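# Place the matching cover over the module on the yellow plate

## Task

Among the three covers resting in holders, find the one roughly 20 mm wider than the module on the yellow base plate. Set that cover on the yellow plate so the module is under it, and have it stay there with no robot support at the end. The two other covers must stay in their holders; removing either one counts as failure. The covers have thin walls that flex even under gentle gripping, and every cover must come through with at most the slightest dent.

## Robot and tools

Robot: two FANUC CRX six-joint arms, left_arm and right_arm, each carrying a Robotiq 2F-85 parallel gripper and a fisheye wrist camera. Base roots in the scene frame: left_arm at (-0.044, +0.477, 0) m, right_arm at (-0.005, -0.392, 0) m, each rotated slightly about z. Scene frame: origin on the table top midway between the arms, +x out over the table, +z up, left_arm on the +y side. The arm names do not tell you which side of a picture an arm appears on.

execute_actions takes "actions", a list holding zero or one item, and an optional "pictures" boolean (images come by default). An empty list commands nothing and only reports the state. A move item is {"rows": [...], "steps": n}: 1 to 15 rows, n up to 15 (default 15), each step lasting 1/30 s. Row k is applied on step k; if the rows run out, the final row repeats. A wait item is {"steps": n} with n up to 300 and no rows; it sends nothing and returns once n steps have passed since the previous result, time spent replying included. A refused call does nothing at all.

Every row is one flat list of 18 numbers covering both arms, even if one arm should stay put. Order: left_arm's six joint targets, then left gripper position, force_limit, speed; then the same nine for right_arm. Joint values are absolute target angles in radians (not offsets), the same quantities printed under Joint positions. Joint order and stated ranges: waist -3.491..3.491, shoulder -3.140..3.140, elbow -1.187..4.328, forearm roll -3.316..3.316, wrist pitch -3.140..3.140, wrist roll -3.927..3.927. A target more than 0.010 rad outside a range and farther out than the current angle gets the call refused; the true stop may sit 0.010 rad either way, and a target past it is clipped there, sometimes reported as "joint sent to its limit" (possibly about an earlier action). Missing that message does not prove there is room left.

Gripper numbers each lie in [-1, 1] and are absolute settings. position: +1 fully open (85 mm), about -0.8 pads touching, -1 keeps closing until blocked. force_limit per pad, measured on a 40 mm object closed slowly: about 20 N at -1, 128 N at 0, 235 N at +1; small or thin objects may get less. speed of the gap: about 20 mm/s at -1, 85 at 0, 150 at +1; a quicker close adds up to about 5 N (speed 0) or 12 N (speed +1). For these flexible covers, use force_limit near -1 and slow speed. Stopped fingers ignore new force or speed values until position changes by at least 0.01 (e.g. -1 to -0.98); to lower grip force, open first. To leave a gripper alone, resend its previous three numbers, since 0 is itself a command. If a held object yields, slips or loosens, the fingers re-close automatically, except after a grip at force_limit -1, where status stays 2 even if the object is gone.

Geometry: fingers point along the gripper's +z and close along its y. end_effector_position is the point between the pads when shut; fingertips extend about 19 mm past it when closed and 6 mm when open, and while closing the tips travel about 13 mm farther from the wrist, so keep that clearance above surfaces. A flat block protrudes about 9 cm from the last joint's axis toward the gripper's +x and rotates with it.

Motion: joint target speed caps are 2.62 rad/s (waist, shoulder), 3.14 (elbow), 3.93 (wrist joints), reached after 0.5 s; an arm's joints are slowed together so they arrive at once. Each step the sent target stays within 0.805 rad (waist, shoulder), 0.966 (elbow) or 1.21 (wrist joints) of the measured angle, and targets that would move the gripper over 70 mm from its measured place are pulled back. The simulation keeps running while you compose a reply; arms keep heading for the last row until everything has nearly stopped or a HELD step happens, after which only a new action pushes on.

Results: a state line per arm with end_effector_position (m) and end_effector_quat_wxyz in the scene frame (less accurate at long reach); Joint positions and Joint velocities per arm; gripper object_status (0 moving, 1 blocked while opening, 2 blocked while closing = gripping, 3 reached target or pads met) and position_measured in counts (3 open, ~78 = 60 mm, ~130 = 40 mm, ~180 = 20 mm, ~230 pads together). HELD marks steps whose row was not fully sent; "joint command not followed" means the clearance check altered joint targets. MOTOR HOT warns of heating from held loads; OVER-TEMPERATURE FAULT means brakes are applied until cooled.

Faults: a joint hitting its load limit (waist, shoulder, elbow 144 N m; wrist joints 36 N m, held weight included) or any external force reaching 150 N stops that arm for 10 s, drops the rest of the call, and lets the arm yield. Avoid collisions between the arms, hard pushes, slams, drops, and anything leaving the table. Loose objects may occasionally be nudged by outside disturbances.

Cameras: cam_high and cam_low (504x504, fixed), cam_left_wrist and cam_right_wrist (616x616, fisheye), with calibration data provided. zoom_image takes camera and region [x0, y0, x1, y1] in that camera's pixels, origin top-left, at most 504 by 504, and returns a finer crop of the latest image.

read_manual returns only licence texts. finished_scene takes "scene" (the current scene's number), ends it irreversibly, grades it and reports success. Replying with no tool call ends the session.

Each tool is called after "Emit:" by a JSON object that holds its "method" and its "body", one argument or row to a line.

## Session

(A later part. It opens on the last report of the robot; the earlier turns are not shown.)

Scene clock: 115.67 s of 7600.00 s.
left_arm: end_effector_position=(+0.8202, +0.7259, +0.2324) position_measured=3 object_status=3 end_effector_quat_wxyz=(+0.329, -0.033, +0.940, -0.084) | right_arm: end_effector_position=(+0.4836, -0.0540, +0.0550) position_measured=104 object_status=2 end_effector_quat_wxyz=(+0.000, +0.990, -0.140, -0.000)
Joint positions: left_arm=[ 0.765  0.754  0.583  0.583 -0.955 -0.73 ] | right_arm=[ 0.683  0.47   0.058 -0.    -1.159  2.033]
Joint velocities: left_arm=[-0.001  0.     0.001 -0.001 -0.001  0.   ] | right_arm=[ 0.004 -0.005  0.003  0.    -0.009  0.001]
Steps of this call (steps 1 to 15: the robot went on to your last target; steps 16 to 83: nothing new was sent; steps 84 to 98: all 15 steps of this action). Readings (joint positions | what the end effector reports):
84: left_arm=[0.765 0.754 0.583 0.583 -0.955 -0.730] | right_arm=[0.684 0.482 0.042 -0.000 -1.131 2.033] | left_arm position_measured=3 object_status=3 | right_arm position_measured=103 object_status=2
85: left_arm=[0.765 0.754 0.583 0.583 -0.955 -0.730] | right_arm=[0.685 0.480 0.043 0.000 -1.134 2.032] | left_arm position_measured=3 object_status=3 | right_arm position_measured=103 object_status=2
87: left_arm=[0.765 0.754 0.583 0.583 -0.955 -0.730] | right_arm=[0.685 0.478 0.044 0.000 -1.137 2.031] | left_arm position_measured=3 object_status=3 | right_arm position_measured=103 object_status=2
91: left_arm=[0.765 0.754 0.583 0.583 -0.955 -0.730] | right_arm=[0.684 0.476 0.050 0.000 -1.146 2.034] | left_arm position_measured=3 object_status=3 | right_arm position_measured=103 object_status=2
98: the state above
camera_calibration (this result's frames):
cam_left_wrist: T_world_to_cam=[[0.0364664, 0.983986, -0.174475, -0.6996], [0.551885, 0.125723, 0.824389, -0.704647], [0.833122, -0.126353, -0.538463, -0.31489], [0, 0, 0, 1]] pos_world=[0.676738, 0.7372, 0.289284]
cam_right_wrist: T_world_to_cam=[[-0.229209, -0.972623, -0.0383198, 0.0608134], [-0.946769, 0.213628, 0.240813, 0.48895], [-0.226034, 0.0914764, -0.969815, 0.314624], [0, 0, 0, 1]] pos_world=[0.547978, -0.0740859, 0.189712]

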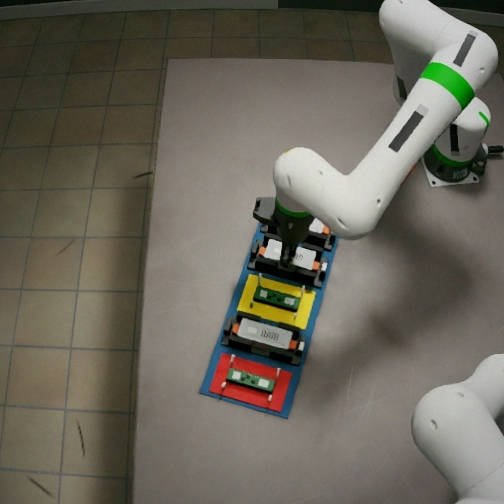

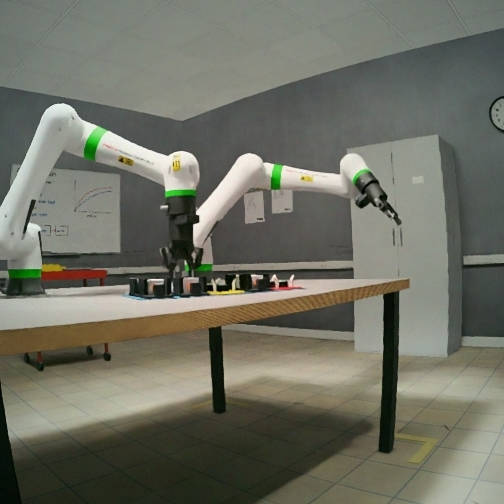

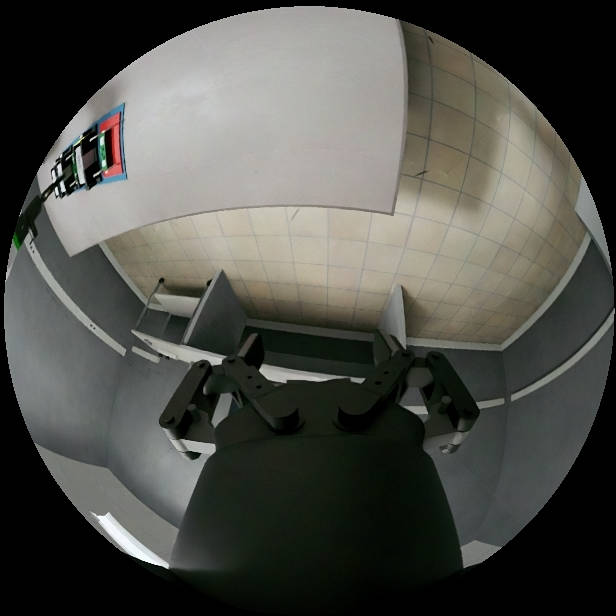

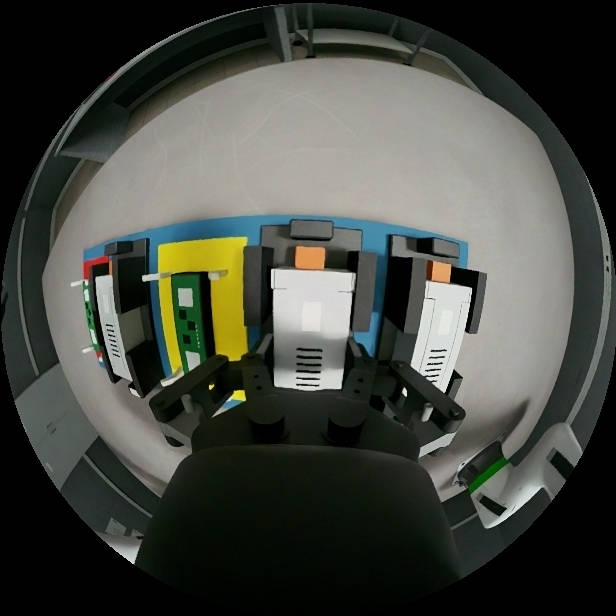

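Emit:
{"method": "execute_actions", "body": {
  "actions": [
    {"rows":[[0.765,0.754,0.583,0.583,-0.955,-0.73,1,0,0,0.6835,0.47,0.058,0,-1.159,2.033,0.5,-0.6,0],[0.765,0.754,0.583,0.583,-0.955,-0.73,1,0,0,0.6835,0.47,0.058,0,-1.159,2.033,0.5,-0.6,0],[0.765,0.754,0.583,0.583,-0.955,-0.73,1,0,0,0.6835,0.47,0.058,0,-1.159,2.033,0.5,-0.6,0],[0.765,0.754,0.583,0.583,-0.955,-0.73,1,0,0,0.6835,0.47,0.058,0,-1.159,2.033,0.5,-0.6,0],[0.765,0.754,0.583,0.583,-0.955,-0.73,1,0,0,0.6835,0.47,0.058,0,-1.159,2.033,0.5,-0.6,0],[0.765,0.754,0.583,0.583,-0.955,-0.73,1,0,0,0.6835,0.47,0.058,0,-1.159,2.033,0.5,-0.6,0],[0.765,0.754,0.583,0.583,-0.955,-0.73,1,0,0,0.6835,0.489,0.033,0,-1.114,2.033,0.5,-0.6,0]],"steps":15}
  ],
  "pictures": false
}}

Emit:
{"method": "execute_actions", "body": {
  "actions": [
    {"rows":[[0.765,0.754,0.583,0.583,-0.955,-0.73,1,0,0,0.6835,0.489,0.033,0,-1.114,2.033,-1,-0.6,-1]],"steps":15}
  ],
  "pictures": false
}}

Emit:
{"method": "execute_actions", "body": {
  "actions": [
    {"steps":35}
  ],
  "pictures": false
}}

Emit:
{"method": "execute_actions", "body": {
  "actions": [
    {"rows":[[0.765,0.754,0.583,0.583,-0.955,-0.73,1,0,0,0.6835,0.487,0.036,0,-1.119,2.033,-1,-0.6,-1],[0.765,0.754,0.583,0.583,-0.955,-0.73,1,0,0,0.6835,0.487,0.036,0,-1.119,2.033,-1,-0.6,-1],[0.765,0.754,0.583,0.583,-0.955,-0.73,1,0,0,0.6835,0.487,0.036,0,-1.119,2.033,-1,-0.6,-1],[0.765,0.754,0.583,0.583,-0.955,-0.73,1,0,0,0.6835,0.484,0.039,0,-1.126,2.033,-1,-0.6,-1],[0.765,0.754,0.583,0.583,-0.955,-0.73,1,0,0,0.6835,0.484,0.039,0,-1.126,2.033,-1,-0.6,-1],[0.765,0.754,0.583,0.583,-0.955,-0.73,1,0,0,0.6835,0.484,0.039,0,-1.126,2.033,-1,-0.6,-1],[0.765,0.754,0.583,0.583,-0.955,-0.73,1,0,0,0.6835,0.48,0.044,0,-1.135,2.033,-1,-0.6,-1],[0.765,0.754,0.583,0.583,-0.955,-0.73,1,0,0,0.6835,0.48,0.044,0,-1.135,2.033,-1,-0.6,-1],[0.765,0.754,0.583,0.583,-0.955,-0.73,1,0,0,0.6835,0.48,0.044,0,-1.135,2.033,-1,-0.6,-1],[0.765,0.754,0.583,0.583,-0.955,-0.73,1,0,0,0.6835,0.475,0.051,0,-1.147,2.033,-1,-0.6,-1]],"steps":15}
  ]
}}

Emit:
{"method": "zoom_image", "body": {
  "camera": "cam_low",
  "region": [140,240,240,305]
}}

Scene clock: 119.23 s of 7600.00 s.
left_arm: end_effector_position=(+0.8202, +0.7259, +0.2324) position_measured=3 object_status=3 end_effector_quat_wxyz=(+0.329, -0.033, +0.940, -0.084) | right_arm: end_effector_position=(+0.4831, -0.0544, +0.0346) position_measured=66 object_status=0 end_effector_quat_wxyz=(-0.000, +0.990, -0.140, +0.000)
Joint positions: left_arm=[ 0.765  0.754  0.583  0.583 -0.955 -0.73 ] | right_arm=[ 0.684  0.489  0.033  0.    -1.114  2.033]
Joint velocities: left_arm=[ 0.  0.  0. -0. -0. -0.] | right_arm=[ 0.     0.    -0.002  0.001  0.003 -0.   ]
Steps of this call (steps 1 to 15: the robot went on to your last target; steps 16 to 90: nothing new was sent; then 0.07 s passed at rest; steps 91 to 105: all 15 steps of this action). Readings (joint positions | what the end effector reports):
91: left_arm=[0.765 0.754 0.583 0.583 -0.955 -0.730] | right_arm=[0.684 0.470 0.058 0.000 -1.159 2.033] | left_arm position_measured=3 object_status=3 | right_arm position_measured=104 object_status=0
92: left_arm=[0.765 0.754 0.583 0.583 -0.955 -0.730] | right_arm=[0.684 0.470 0.058 0.000 -1.159 2.033] | left_arm position_measured=3 object_status=3 | right_arm position_measured=102 object_status=0
94: left_arm=[0.765 0.754 0.583 0.583 -0.955 -0.730] | right_arm=[0.684 0.470 0.058 0.000 -1.159 2.033] | left_arm position_measured=3 object_status=3 | right_arm position_measured=92 object_status=0
98: left_arm=[0.765 0.754 0.583 0.583 -0.955 -0.730] | right_arm=[0.684 0.472 0.054 0.000 -1.151 2.033] | left_arm position_measured=3 object_status=3 | right_arm position_measured=69 object_status=0
105: the state above

Scene clock: 119.73 s of 7600.00 s.
left_arm: end_effector_position=(+0.8202, +0.7259, +0.2324) position_measured=3 object_status=3 end_effector_quat_wxyz=(+0.329, -0.033, +0.940, -0.084) | right_arm: end_effector_position=(+0.4830, -0.0544, +0.0344) position_measured=88 object_status=0 end_effector_quat_wxyz=(-0.000, +0.990, -0.140, +0.000)
Joint positions: left_arm=[ 0.765  0.754  0.583  0.583 -0.955 -0.73 ] | right_arm=[ 0.684  0.489  0.033 -0.    -1.114  2.033]
Joint velocities: left_arm=[ 0.001 -0.     0.     0.001 -0.001  0.   ] | right_arm=[ 0.001  0.     0.001 -0.001  0.003 -0.   ]
Steps of this call (steps 1 to 15: all 15 steps of this action). Readings (joint positions | what the end effector reports):
1: left_arm=[0.765 0.754 0.583 0.583 -0.955 -0.730] | right_arm=[0.684 0.489 0.033 0.000 -1.114 2.033] | left_arm position_measured=3 object_status=3 | right_arm position_measured=66 object_status=0
2: left_arm=[0.765 0.754 0.583 0.583 -0.955 -0.730] | right_arm=[0.684 0.489 0.033 0.000 -1.114 2.033] | left_arm position_measured=3 object_status=3 | right_arm position_measured=67 object_status=0
4: left_arm=[0.765 0.754 0.583 0.583 -0.955 -0.730] | right_arm=[0.684 0.489 0.033 0.000 -1.114 2.033] | left_arm position_measured=3 object_status=3 | right_arm position_measured=69 object_status=0
8: left_arm=[0.765 0.754 0.583 0.583 -0.955 -0.730] | right_arm=[0.684 0.489 0.033 0.000 -1.114 2.033] | left_arm position_measured=3 object_status=3 | right_arm position_measured=76 object_status=0
15: the state above

Scene clock: 120.90 s of 7600.00 s.
left_arm: end_effector_position=(+0.8202, +0.7259, +0.2324) position_measured=3 object_status=3 end_effector_quat_wxyz=(+0.329, -0.033, +0.940, -0.084) | right_arm: end_effector_position=(+0.4830, -0.0544, +0.0344) position_measured=108 object_status=2 end_effector_quat_wxyz=(-0.000, +0.990, -0.140, +0.000)
Joint positions: left_arm=[ 0.765  0.754  0.583  0.583 -0.955 -0.73 ] | right_arm=[ 0.684  0.489  0.033 -0.    -1.114  2.033]
Joint velocities: left_arm=[-0.     0.     0.    -0.     0.001 -0.   ] | right_arm=[ 0.  0.  0. -0. -0.  0.]
Steps of this call (steps 1 to 15: the robot went on to your last target; steps 16 to 35: nothing new was sent). Readings (joint positions | what the end effector reports):
1: left_arm=[0.765 0.754 0.583 0.583 -0.955 -0.730] | right_arm=[0.684 0.489 0.033 -0.000 -1.114 2.033] | left_arm position_measured=3 object_status=3 | right_arm position_measured=90 object_status=0
2: left_arm=[0.765 0.754 0.583 0.583 -0.955 -0.730] | right_arm=[0.684 0.489 0.033 -0.000 -1.114 2.033] | left_arm position_measured=3 object_status=3 | right_arm position_measured=92 object_status=0
4: left_arm=[0.765 0.754 0.583 0.583 -0.955 -0.730] | right_arm=[0.684 0.489 0.033 -0.000 -1.114 2.033] | left_arm position_measured=3 object_status=3 | right_arm position_measured=95 object_status=0
8: left_arm=[0.765 0.754 0.583 0.583 -0.955 -0.730] | right_arm=[0.684 0.489 0.033 -0.000 -1.114 2.033] | left_arm position_measured=3 object_status=3 | right_arm position_measured=100 object_status=0
35: the state above
All arms were judged still, so your last target was given up. Only a new action makes them travel on or press farther. Fingers that are still opening or closing keep moving.

Scene clock: 121.40 s of 7600.00 s.
left_arm: end_effector_position=(+0.8202, +0.7259, +0.2324) position_measured=3 object_status=3 end_effector_quat_wxyz=(+0.329, -0.033, +0.940, -0.084) | right_arm: end_effector_position=(+0.4833, -0.0541, +0.0494) position_measured=108 object_status=2 end_effector_quat_wxyz=(+0.000, +0.990, -0.140, -0.000)
Joint positions: left_arm=[ 0.765  0.754  0.583  0.583 -0.955 -0.73 ] | right_arm=[ 0.683  0.475  0.051 -0.    -1.147  2.033]
Joint velocities: left_arm=[-0.001 -0.    -0.001 -0.     0.     0.   ] | right_arm=[ 0.    -0.002  0.003  0.001 -0.006 -0.001]
Steps of this call (steps 1 to 15: all 15 steps of this action). Readings (joint positions | what the end effector reports):
1: left_arm=[0.765 0.754 0.583 0.583 -0.955 -0.730] | right_arm=[0.684 0.489 0.033 0.000 -1.114 2.033] | left_arm position_measured=3 object_status=3 | right_arm position_measured=108 object_status=2
2: left_arm=[0.765 0.754 0.583 0.583 -0.955 -0.730] | right_arm=[0.684 0.488 0.034 0.000 -1.116 2.033] | left_arm position_measured=3 object_status=3 | right_arm position_measured=108 object_status=2
4: left_arm=[0.765 0.754 0.583 0.583 -0.955 -0.730] | right_arm=[0.684 0.488 0.036 0.000 -1.119 2.033] | left_arm position_measured=3 object_status=3 | right_arm position_measured=108 object_status=2
8: left_arm=[0.765 0.754 0.583 0.583 -0.955 -0.730] | right_arm=[0.684 0.483 0.041 -0.000 -1.130 2.033] | left_arm position_measured=3 object_status=3 | right_arm position_measured=108 object_status=2
15: the state above
camera_calibration (this result's frames):
cam_left_wrist: T_world_to_cam=[[0.0364661, 0.983986, -0.174475, -0.6996], [0.551885, 0.125723, 0.824389, -0.704647], [0.833123, -0.126352, -0.538463, -0.31489], [0, 0, 0, 1]] pos_world=[0.676738, 0.7372, 0.289284]
cam_right_wrist: T_world_to_cam=[[-0.229077, -0.972658, -0.0382094, 0.0603718], [-0.946764, 0.213513, 0.240935, 0.489952], [-0.226189, 0.0913678, -0.969789, 0.309176], [0, 0, 0, 1]] pos_world=[0.547631, -0.0741391, 0.184096]

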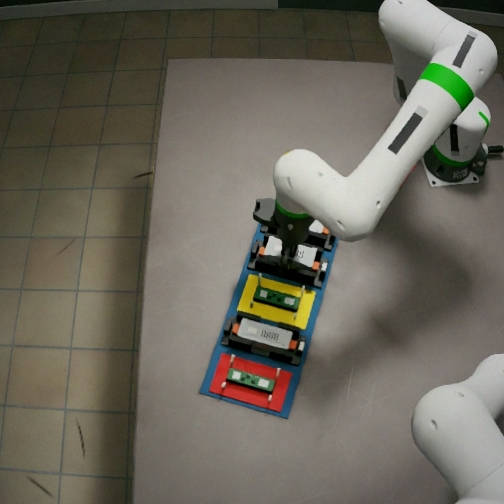

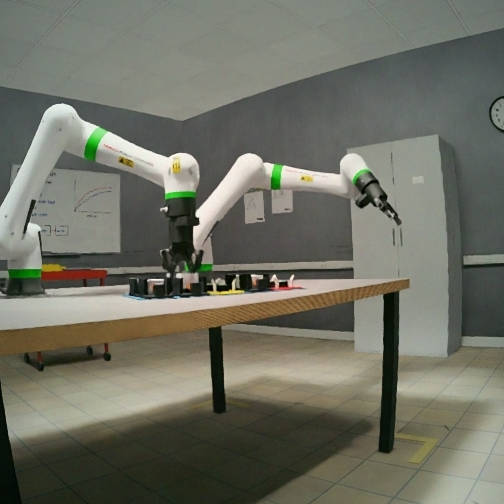

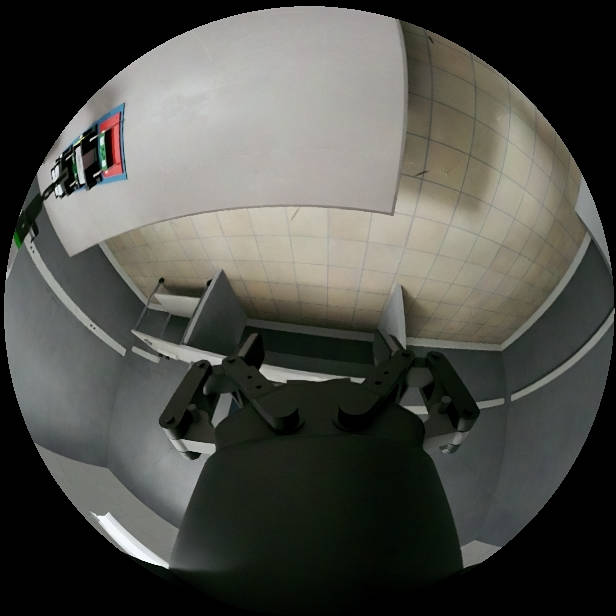

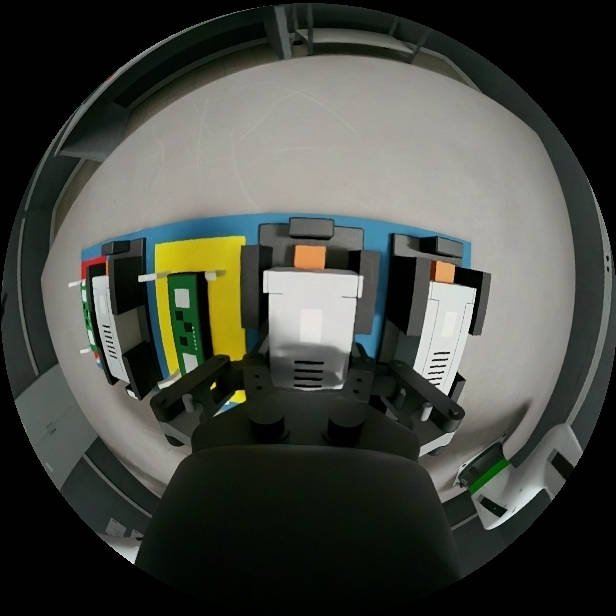

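Region (140, 240, 240, 305) of cam_low's 504x504 image, scaled by 5.040, with more detail than that image has; it fills the top 328 rows of this view, and the rest is white.

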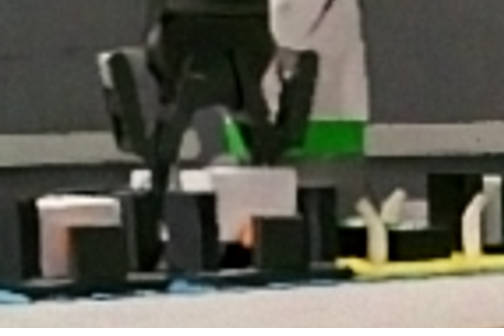

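It's coming out. Lift on.

Emit:
{"method": "execute_actions", "body": {
  "actions": [
    {"rows":[[0.765,0.754,0.583,0.583,-0.955,-0.73,1,0,0,0.6835,0.464,0.066,0,-1.174,2.033,-1,-0.6,-1],[0.765,0.754,0.583,0.583,-0.955,-0.73,1,0,0,0.6835,0.464,0.066,0,-1.174,2.033,-1,-0.6,-1],[0.765,0.754,0.583,0.583,-0.955,-0.73,1,0,0,0.6835,0.464,0.066,0,-1.174,2.033,-1,-0.6,-1],[0.765,0.754,0.583,0.583,-0.955,-0.73,1,0,0,0.6835,0.446,0.09,0,-1.216,2.033,-1,-0.6,-1],[0.765,0.754,0.583,0.583,-0.955,-0.73,1,0,0,0.6835,0.446,0.09,0,-1.216,2.033,-1,-0.6,-1],[0.765,0.754,0.583,0.583,-0.955,-0.73,1,0,0,0.6835,0.446,0.09,0,-1.216,2.033,-1,-0.6,-1],[0.765,0.754,0.583,0.583,-0.955,-0.73,1,0,0,0.6835,0.402,0.166,0,-1.336,2.033,-1,-0.6,-1]],"steps":15}
  ],
  "pictures": false
}}

Emit:
{"method": "execute_actions", "body": {
  "actions": [
    {"steps":10}
  ]
}}

Emit:
{"method": "zoom_image", "body": {
  "camera": "cam_low",
  "region": [120,200,260,305]
}}

Scene clock: 123.63 s of 7600.00 s.
left_arm: end_effector_position=(+0.8202, +0.7259, +0.2324) position_measured=3 object_status=3 end_effector_quat_wxyz=(+0.329, -0.033, +0.940, -0.084) | right_arm: end_effector_position=(+0.4824, -0.0551, +0.1385) position_measured=108 object_status=2 end_effector_quat_wxyz=(+0.001, +0.990, -0.140, -0.000)
Joint positions: left_arm=[ 0.765  0.754  0.583  0.583 -0.955 -0.73 ] | right_arm=[ 0.683  0.402  0.165  0.    -1.336  2.033]
Joint velocities: left_arm=[ 0.001 -0.    -0.001 -0.001  0.     0.   ] | right_arm=[ 0.001  0.001  0.002 -0.005 -0.011  0.001]
Steps of this call (steps 1 to 15: the robot went on to your last target; steps 16 to 52: nothing new was sent; steps 53 to 67: all 15 steps of this action). Readings (joint positions | what the end effector reports):
53: left_arm=[0.765 0.754 0.583 0.583 -0.955 -0.730] | right_arm=[0.683 0.475 0.051 -0.000 -1.148 2.033] | left_arm position_measured=3 object_status=3 | right_arm position_measured=108 object_status=2
54: left_arm=[0.765 0.754 0.583 0.583 -0.955 -0.730] | right_arm=[0.683 0.472 0.055 -0.000 -1.155 2.033] | left_arm position_measured=3 object_status=3 | right_arm position_measured=108 object_status=2
56: left_arm=[0.765 0.754 0.583 0.583 -0.955 -0.730] | right_arm=[0.683 0.464 0.065 0.001 -1.172 2.033] | left_arm position_measured=3 object_status=3 | right_arm position_measured=108 object_status=2
60: left_arm=[0.765 0.754 0.583 0.583 -0.955 -0.730] | right_arm=[0.683 0.442 0.096 -0.000 -1.227 2.033] | left_arm position_measured=3 object_status=3 | right_arm position_measured=108 object_status=2
67: the state above

Scene clock: 123.97 s of 7600.00 s.
left_arm: end_effector_position=(+0.8202, +0.7259, +0.2324) position_measured=3 object_status=3 end_effector_quat_wxyz=(+0.329, -0.033, +0.940, -0.084) | right_arm: end_effector_position=(+0.4825, -0.0550, +0.1386) position_measured=108 object_status=2 end_effector_quat_wxyz=(+0.000, +0.990, -0.140, -0.000)
Joint positions: left_arm=[ 0.765  0.754  0.583  0.583 -0.955 -0.73 ] | right_arm=[ 0.683  0.402  0.166  0.    -1.336  2.033]
Joint velocities: left_arm=[-0.001 -0.    -0.     0.001 -0.    -0.   ] | right_arm=[-0.  0. -0.  0.  0. -0.]
Steps of this call (steps 1 to 10: the robot went on to your last target). Readings (joint positions | what the end effector reports):
1: left_arm=[0.765 0.754 0.583 0.583 -0.955 -0.730] | right_arm=[0.683 0.402 0.166 0.000 -1.336 2.033] | left_arm position_measured=3 object_status=3 | right_arm position_measured=108 object_status=2
2: left_arm=[0.765 0.754 0.583 0.583 -0.955 -0.730] | right_arm=[0.683 0.402 0.166 0.000 -1.336 2.033] | left_arm position_measured=3 object_status=3 | right_arm position_measured=108 object_status=2
4: left_arm=[0.765 0.754 0.583 0.583 -0.955 -0.730] | right_arm=[0.683 0.402 0.166 0.000 -1.336 2.033] | left_arm position_measured=3 object_status=3 | right_arm position_measured=108 object_status=2
8: left_arm=[0.765 0.754 0.583 0.583 -0.955 -0.730] | right_arm=[0.683 0.402 0.166 0.000 -1.336 2.033] | left_arm position_measured=3 object_status=3 | right_arm position_measured=108 object_status=2
10: the state above
camera_calibration (this result's frames):
cam_left_wrist: T_world_to_cam=[[0.0364663, 0.983986, -0.174475, -0.6996], [0.551885, 0.125723, 0.824389, -0.704647], [0.833122, -0.126353, -0.538463, -0.31489], [0, 0, 0, 1]] pos_world=[0.676738, 0.7372, 0.289284]
cam_right_wrist: T_world_to_cam=[[-0.229168, -0.972667, -0.0374422, 0.0626199], [-0.94662, 0.213743, 0.241297, 0.46781], [-0.226699, 0.0907412, -0.969729, 0.395862], [0, 0, 0, 1]] pos_world=[0.546931, -0.0750037, 0.273342]

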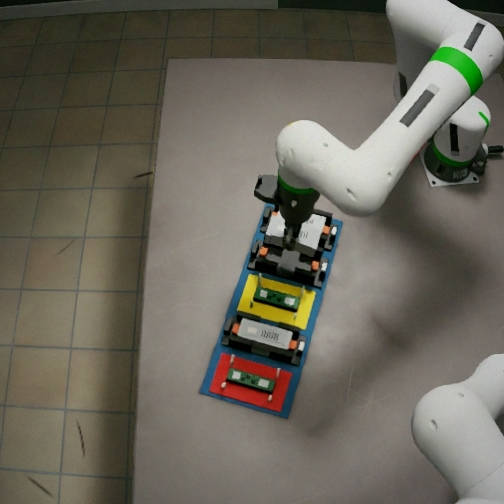

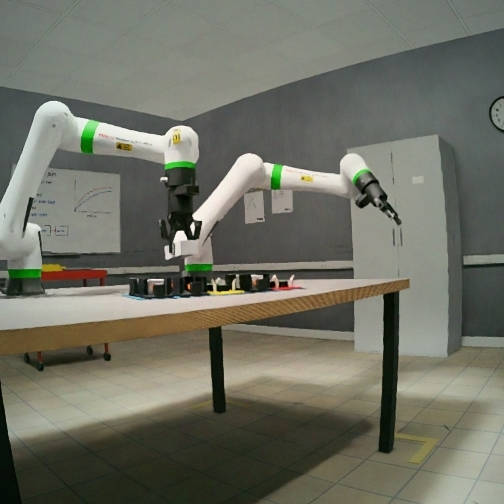

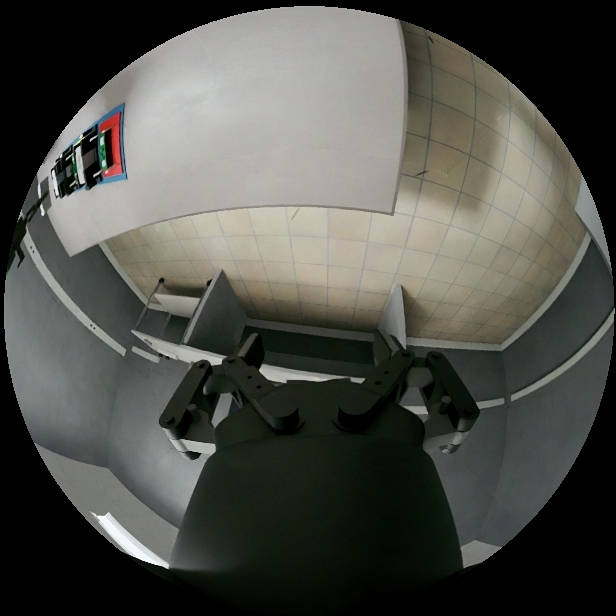

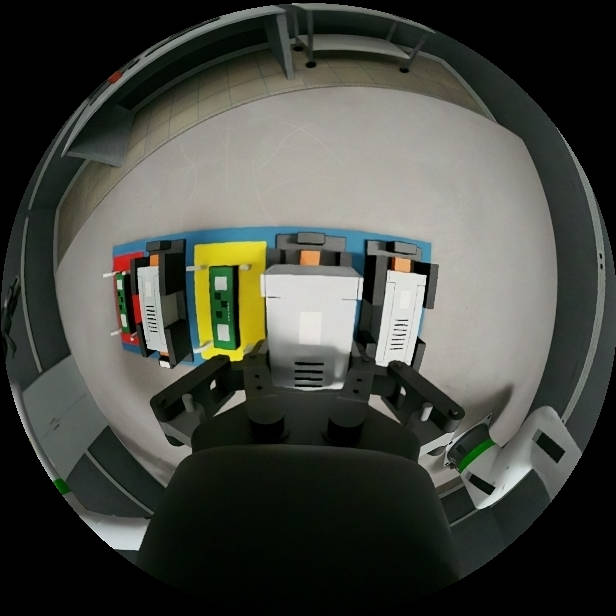

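Region (120, 200, 260, 305) of cam_low's 504x504 image, scaled by 3.600, with more detail than that image has; it fills the top 378 rows of this view, and the rest is white.

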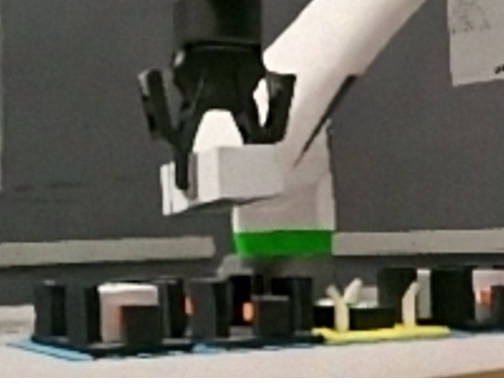

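Emit:
{"method": "execute_actions", "body": {
  "actions": [
    {"rows":[[0.765,0.754,0.583,0.583,-0.955,-0.73,1,0,0,0.72,0.51,0.33,0,-1.39,1.998,-1,-0.6,-1],[0.765,0.754,0.583,0.583,-0.955,-0.73,1,0,0,0.72,0.51,0.33,0,-1.39,1.998,-1,-0.6,-1],[0.765,0.754,0.583,0.583,-0.955,-0.73,1,0,0,0.72,0.51,0.33,0,-1.39,1.998,-1,-0.6,-1],[0.765,0.754,0.583,0.583,-0.955,-0.73,1,0,0,0.72,0.51,0.33,0,-1.39,1.998,-1,-0.6,-1],[0.765,0.754,0.583,0.583,-0.955,-0.73,1,0,0,0.754,0.619,0.4885,0,-1.4403,1.964,-1,-0.6,-1]],"steps":15}
  ],
  "pictures": false
}}

Emit:
{"method": "execute_actions", "body": {
  "actions": [
    {"steps":15}
  ]
}}

Emit:
{"method": "zoom_image", "body": {
  "camera": "cam_right_wrist",
  "region": [200,180,420,400]
}}

Emit:
{"method": "zoom_image", "body": {
  "camera": "cam_low",
  "region": [150,200,290,305]
}}

Scene clock: 126.50 s of 7600.00 s.
left_arm: end_effector_position=(+0.8202, +0.7259, +0.2324) position_measured=3 object_status=3 end_effector_quat_wxyz=(+0.329, -0.033, +0.940, -0.084) | right_arm: end_effector_position=(+0.5110, +0.0456, +0.1396) position_measured=108 object_status=2 end_effector_quat_wxyz=(+0.000, +0.990, -0.140, -0.000)
Joint positions: left_arm=[ 0.765  0.754  0.583  0.583 -0.955 -0.73 ] | right_arm=[ 0.754  0.619  0.488 -0.    -1.44   1.964]
Joint velocities: left_arm=[-0.     0.    -0.    -0.001  0.001  0.   ] | right_arm=[ 0.001  0.01   0.021  0.001 -0.011 -0.004]
Steps of this call (steps 1 to 15: the robot went on to your last target; steps 16 to 61: nothing new was sent; steps 62 to 76: all 15 steps of this action). Readings (joint positions | what the end effector reports):
62: left_arm=[0.765 0.754 0.583 0.583 -0.955 -0.730] | right_arm=[0.684 0.402 0.167 -0.000 -1.336 2.033] | left_arm position_measured=3 object_status=3 | right_arm position_measured=108 object_status=2
63: left_arm=[0.765 0.754 0.583 0.583 -0.955 -0.730] | right_arm=[0.685 0.406 0.172 -0.000 -1.338 2.033] | left_arm position_measured=3 object_status=3 | right_arm position_measured=108 object_status=2
65: left_arm=[0.765 0.754 0.583 0.583 -0.955 -0.730] | right_arm=[0.692 0.427 0.204 -0.000 -1.349 2.026] | left_arm position_measured=3 object_status=3 | right_arm position_measured=108 object_status=2
69: left_arm=[0.765 0.754 0.583 0.583 -0.955 -0.730] | right_arm=[0.723 0.520 0.343 -0.000 -1.394 1.995] | left_arm position_measured=3 object_status=3 | right_arm position_measured=108 object_status=2
76: the state above

Scene clock: 127.00 s of 7600.00 s.
left_arm: end_effector_position=(+0.8202, +0.7259, +0.2324) position_measured=3 object_status=3 end_effector_quat_wxyz=(+0.329, -0.033, +0.940, -0.084) | right_arm: end_effector_position=(+0.5112, +0.0458, +0.1398) position_measured=108 object_status=2 end_effector_quat_wxyz=(-0.000, +0.990, -0.140, -0.000)
Joint positions: left_arm=[ 0.765  0.754  0.583  0.583 -0.955 -0.73 ] | right_arm=[ 0.754  0.619  0.489 -0.    -1.44   1.964]
Joint velocities: left_arm=[ 0.    -0.     0.     0.002  0.001 -0.   ] | right_arm=[-0.     0.    -0.    -0.001 -0.    -0.001]
Steps of this call (steps 1 to 15: the robot went on to your last target). Readings (joint positions | what the end effector reports):
1: left_arm=[0.765 0.754 0.583 0.583 -0.955 -0.730] | right_arm=[0.754 0.619 0.488 -0.000 -1.440 1.964] | left_arm position_measured=3 object_status=3 | right_arm position_measured=108 object_status=2
2: left_arm=[0.765 0.754 0.583 0.583 -0.955 -0.730] | right_arm=[0.754 0.619 0.488 -0.000 -1.440 1.964] | left_arm position_measured=3 object_status=3 | right_arm position_measured=108 object_status=2
4: left_arm=[0.765 0.754 0.583 0.583 -0.955 -0.730] | right_arm=[0.754 0.619 0.488 -0.000 -1.440 1.964] | left_arm position_measured=3 object_status=3 | right_arm position_measured=108 object_status=2
8: left_arm=[0.765 0.754 0.583 0.583 -0.955 -0.730] | right_arm=[0.754 0.619 0.488 -0.000 -1.440 1.964] | left_arm position_measured=3 object_status=3 | right_arm position_measured=108 object_status=2
15: the state above
All arms were judged still, so your last target was given up. Only a new action makes them travel on or press farther. Fingers that are still opening or closing keep moving.
camera_calibration (this result's frames):
cam_left_wrist: T_world_to_cam=[[0.0364662, 0.983986, -0.174475, -0.6996], [0.551885, 0.125723, 0.824389, -0.704647], [0.833123, -0.126352, -0.538462, -0.31489], [0, 0, 0, 1]] pos_world=[0.676738, 0.7372, 0.289284]
cam_right_wrist: T_world_to_cam=[[-0.22759, -0.972996, -0.0384843, 0.166678], [-0.947147, 0.212022, 0.240746, 0.473566], [-0.226086, 0.0912417, -0.969825, 0.39405], [0, 0, 0, 1]] pos_world=[0.575559, 0.0258167, 0.274565]

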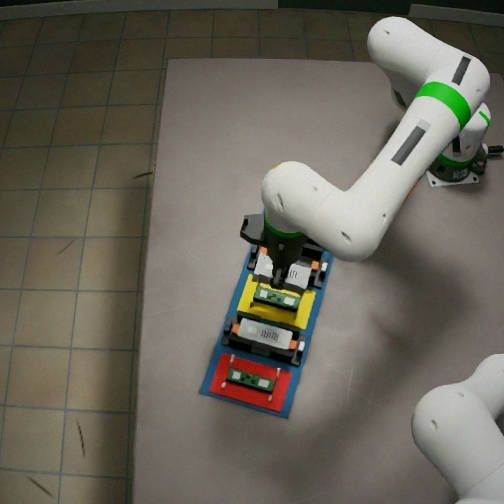

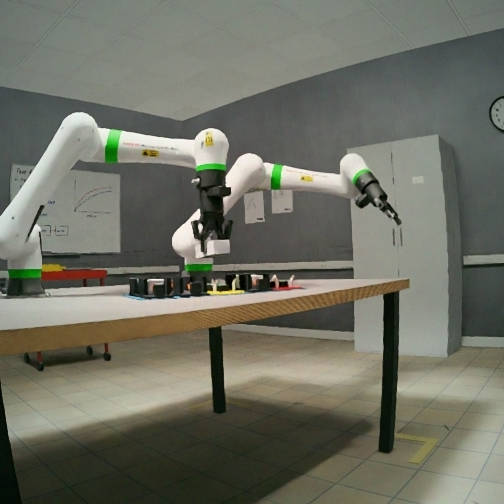

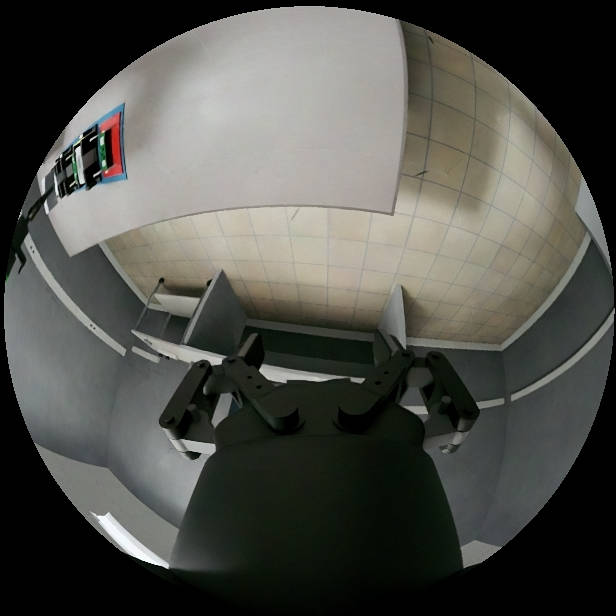

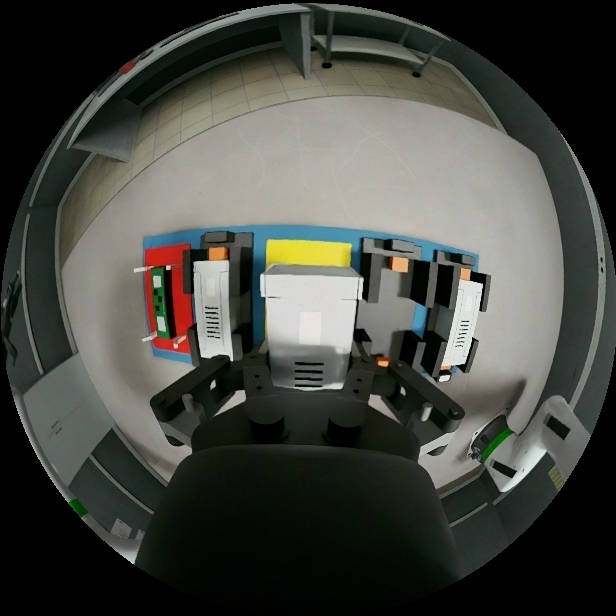

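Region (200, 180, 420, 400) of cam_right_wrist's 616x616 image, scaled by 2.291, with more detail than that image has.

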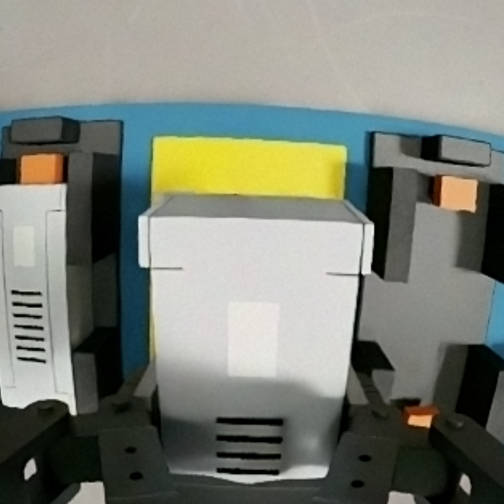

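Region (150, 200, 290, 305) of cam_low's 504x504 image, scaled by 3.600, with more detail than that image has; it fills the top 378 rows of this view, and the rest is white.

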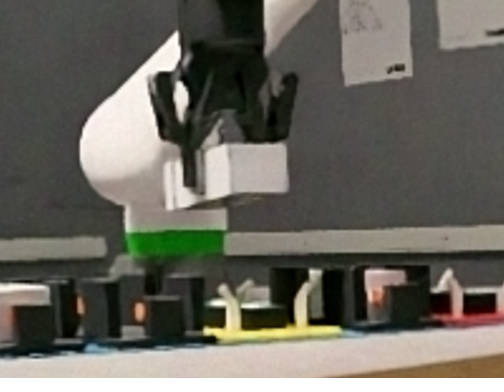

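Emit:
{"method": "execute_actions", "body": {
  "actions": [
    {"rows":[[0.765,0.754,0.583,0.583,-0.955,-0.73,1,0,0,0.754,0.6435,0.4089,0,-1.3362,1.964,-1,-0.6,-1]],"steps":15}
  ]
}}

Emit:
{"method": "zoom_image", "body": {
  "camera": "cam_right_wrist",
  "region": [200,180,420,400]
}}

Emit:
{"method": "zoom_image", "body": {
  "camera": "cam_low",
  "region": [170,230,270,305]
}}

Emit:
{"method": "zoom_image", "body": {
  "camera": "cam_high",
  "region": [220,240,340,340]
}}

Scene clock: 128.90 s of 7600.00 s.
left_arm: end_effector_position=(+0.8202, +0.7259, +0.2324) position_measured=3 object_status=3 end_effector_quat_wxyz=(+0.329, -0.033, +0.940, -0.084) | right_arm: end_effector_position=(+0.5112, +0.0458, +0.0898) position_measured=108 object_status=2 end_effector_quat_wxyz=(+0.000, +0.990, -0.140, -0.000)
Joint positions: left_arm=[ 0.765  0.754  0.583  0.583 -0.955 -0.73 ] | right_arm=[ 0.754  0.644  0.409 -0.    -1.336  1.964]
Joint velocities: left_arm=[-0. -0.  0.  0.  0. -0.] | right_arm=[-0.001 -0.001 -0.001  0.001 -0.     0.002]
Steps of this call (steps 1 to 42: nothing new was sent; steps 43 to 57: all 15 steps of this action). Readings (joint positions | what the end effector reports):
43: left_arm=[0.765 0.754 0.583 0.583 -0.955 -0.730] | right_arm=[0.754 0.619 0.488 0.000 -1.440 1.964] | left_arm position_measured=3 object_status=3 | right_arm position_measured=108 object_status=2
44: left_arm=[0.765 0.754 0.583 0.583 -0.955 -0.730] | right_arm=[0.754 0.620 0.483 0.000 -1.432 1.964] | left_arm position_measured=3 object_status=3 | right_arm position_measured=108 object_status=2
46: left_arm=[0.765 0.754 0.583 0.583 -0.955 -0.730] | right_arm=[0.754 0.630 0.452 0.000 -1.393 1.964] | left_arm position_measured=3 object_status=3 | right_arm position_measured=108 object_status=2
50: left_arm=[0.765 0.754 0.583 0.583 -0.955 -0.730] | right_arm=[0.754 0.644 0.410 -0.000 -1.337 1.964] | left_arm position_measured=3 object_status=3 | right_arm position_measured=108 object_status=2
57: the state above
camera_calibration (this result's frames):
cam_left_wrist: T_world_to_cam=[[0.0364664, 0.983986, -0.174475, -0.6996], [0.551885, 0.125723, 0.824389, -0.704647], [0.833123, -0.126353, -0.538463, -0.31489], [0, 0, 0, 1]] pos_world=[0.676738, 0.7372, 0.289284]
cam_right_wrist: T_world_to_cam=[[-0.227532, -0.973014, -0.038388, 0.164726], [-0.947146, 0.211983, 0.240786, 0.485562], [-0.22615, 0.0911456, -0.969819, 0.345584], [0, 0, 0, 1]] pos_world=[0.575532, 0.0258512, 0.224561]

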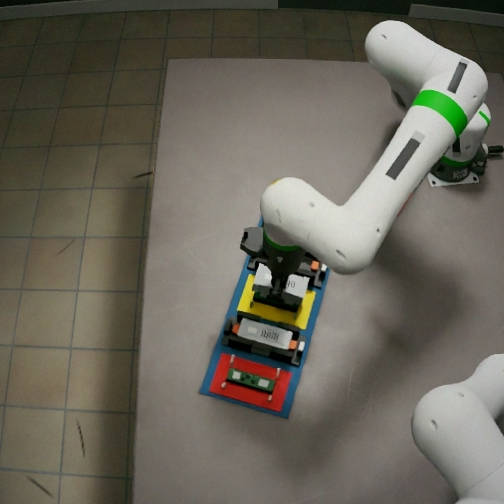

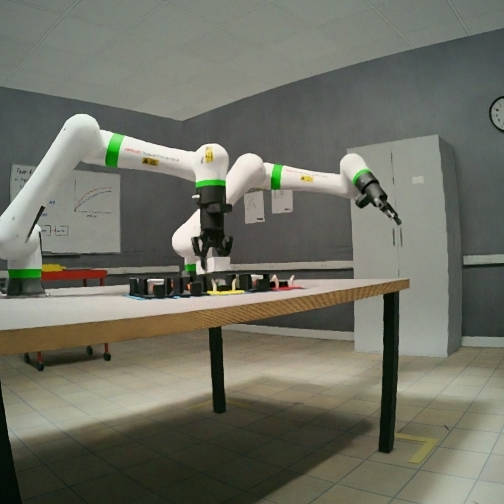

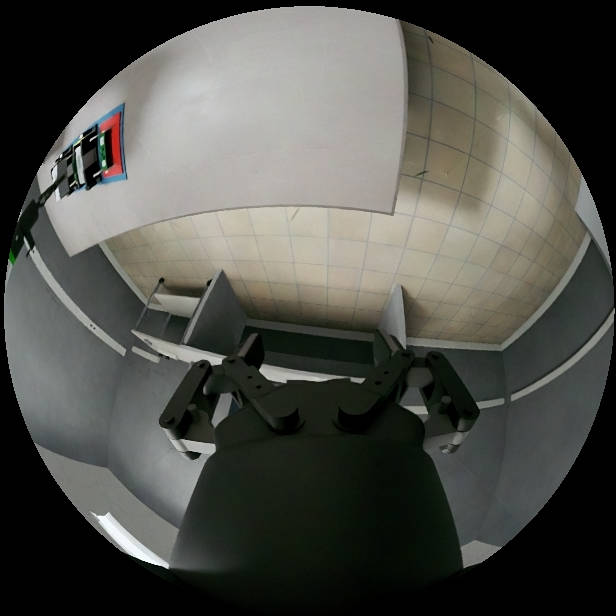

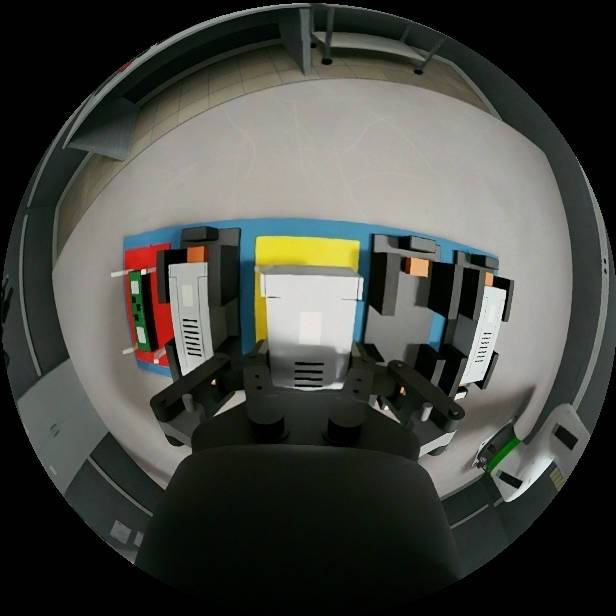

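Region (200, 180, 420, 400) of cam_right_wrist's 616x616 image, scaled by 2.291, with more detail than that image has.

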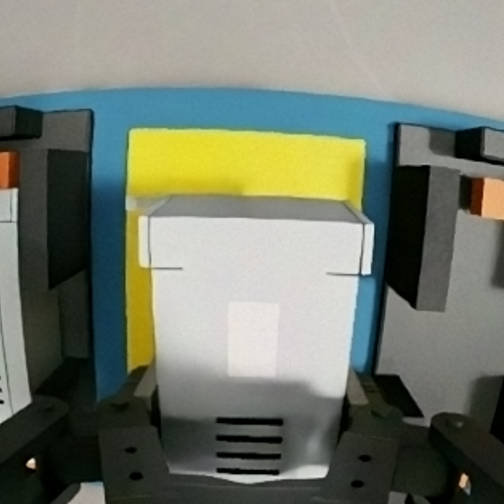

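Region (170, 230, 270, 305) of cam_low's 504x504 image, scaled by 5.040, with more detail than that image has; it fills the top 378 rows of this view, and the rest is white.

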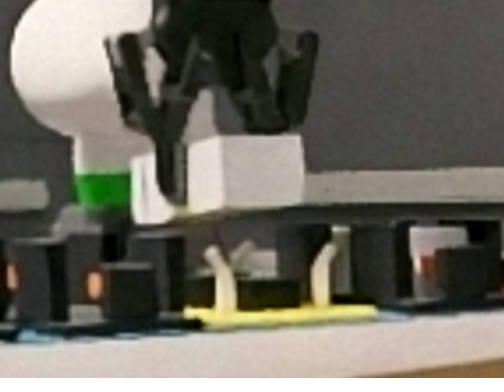

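Region (220, 240, 340, 340) of cam_high's 504x504 image, scaled by 4.200, with more detail than that image has.

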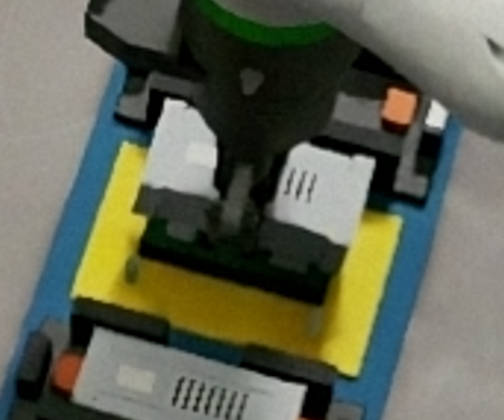

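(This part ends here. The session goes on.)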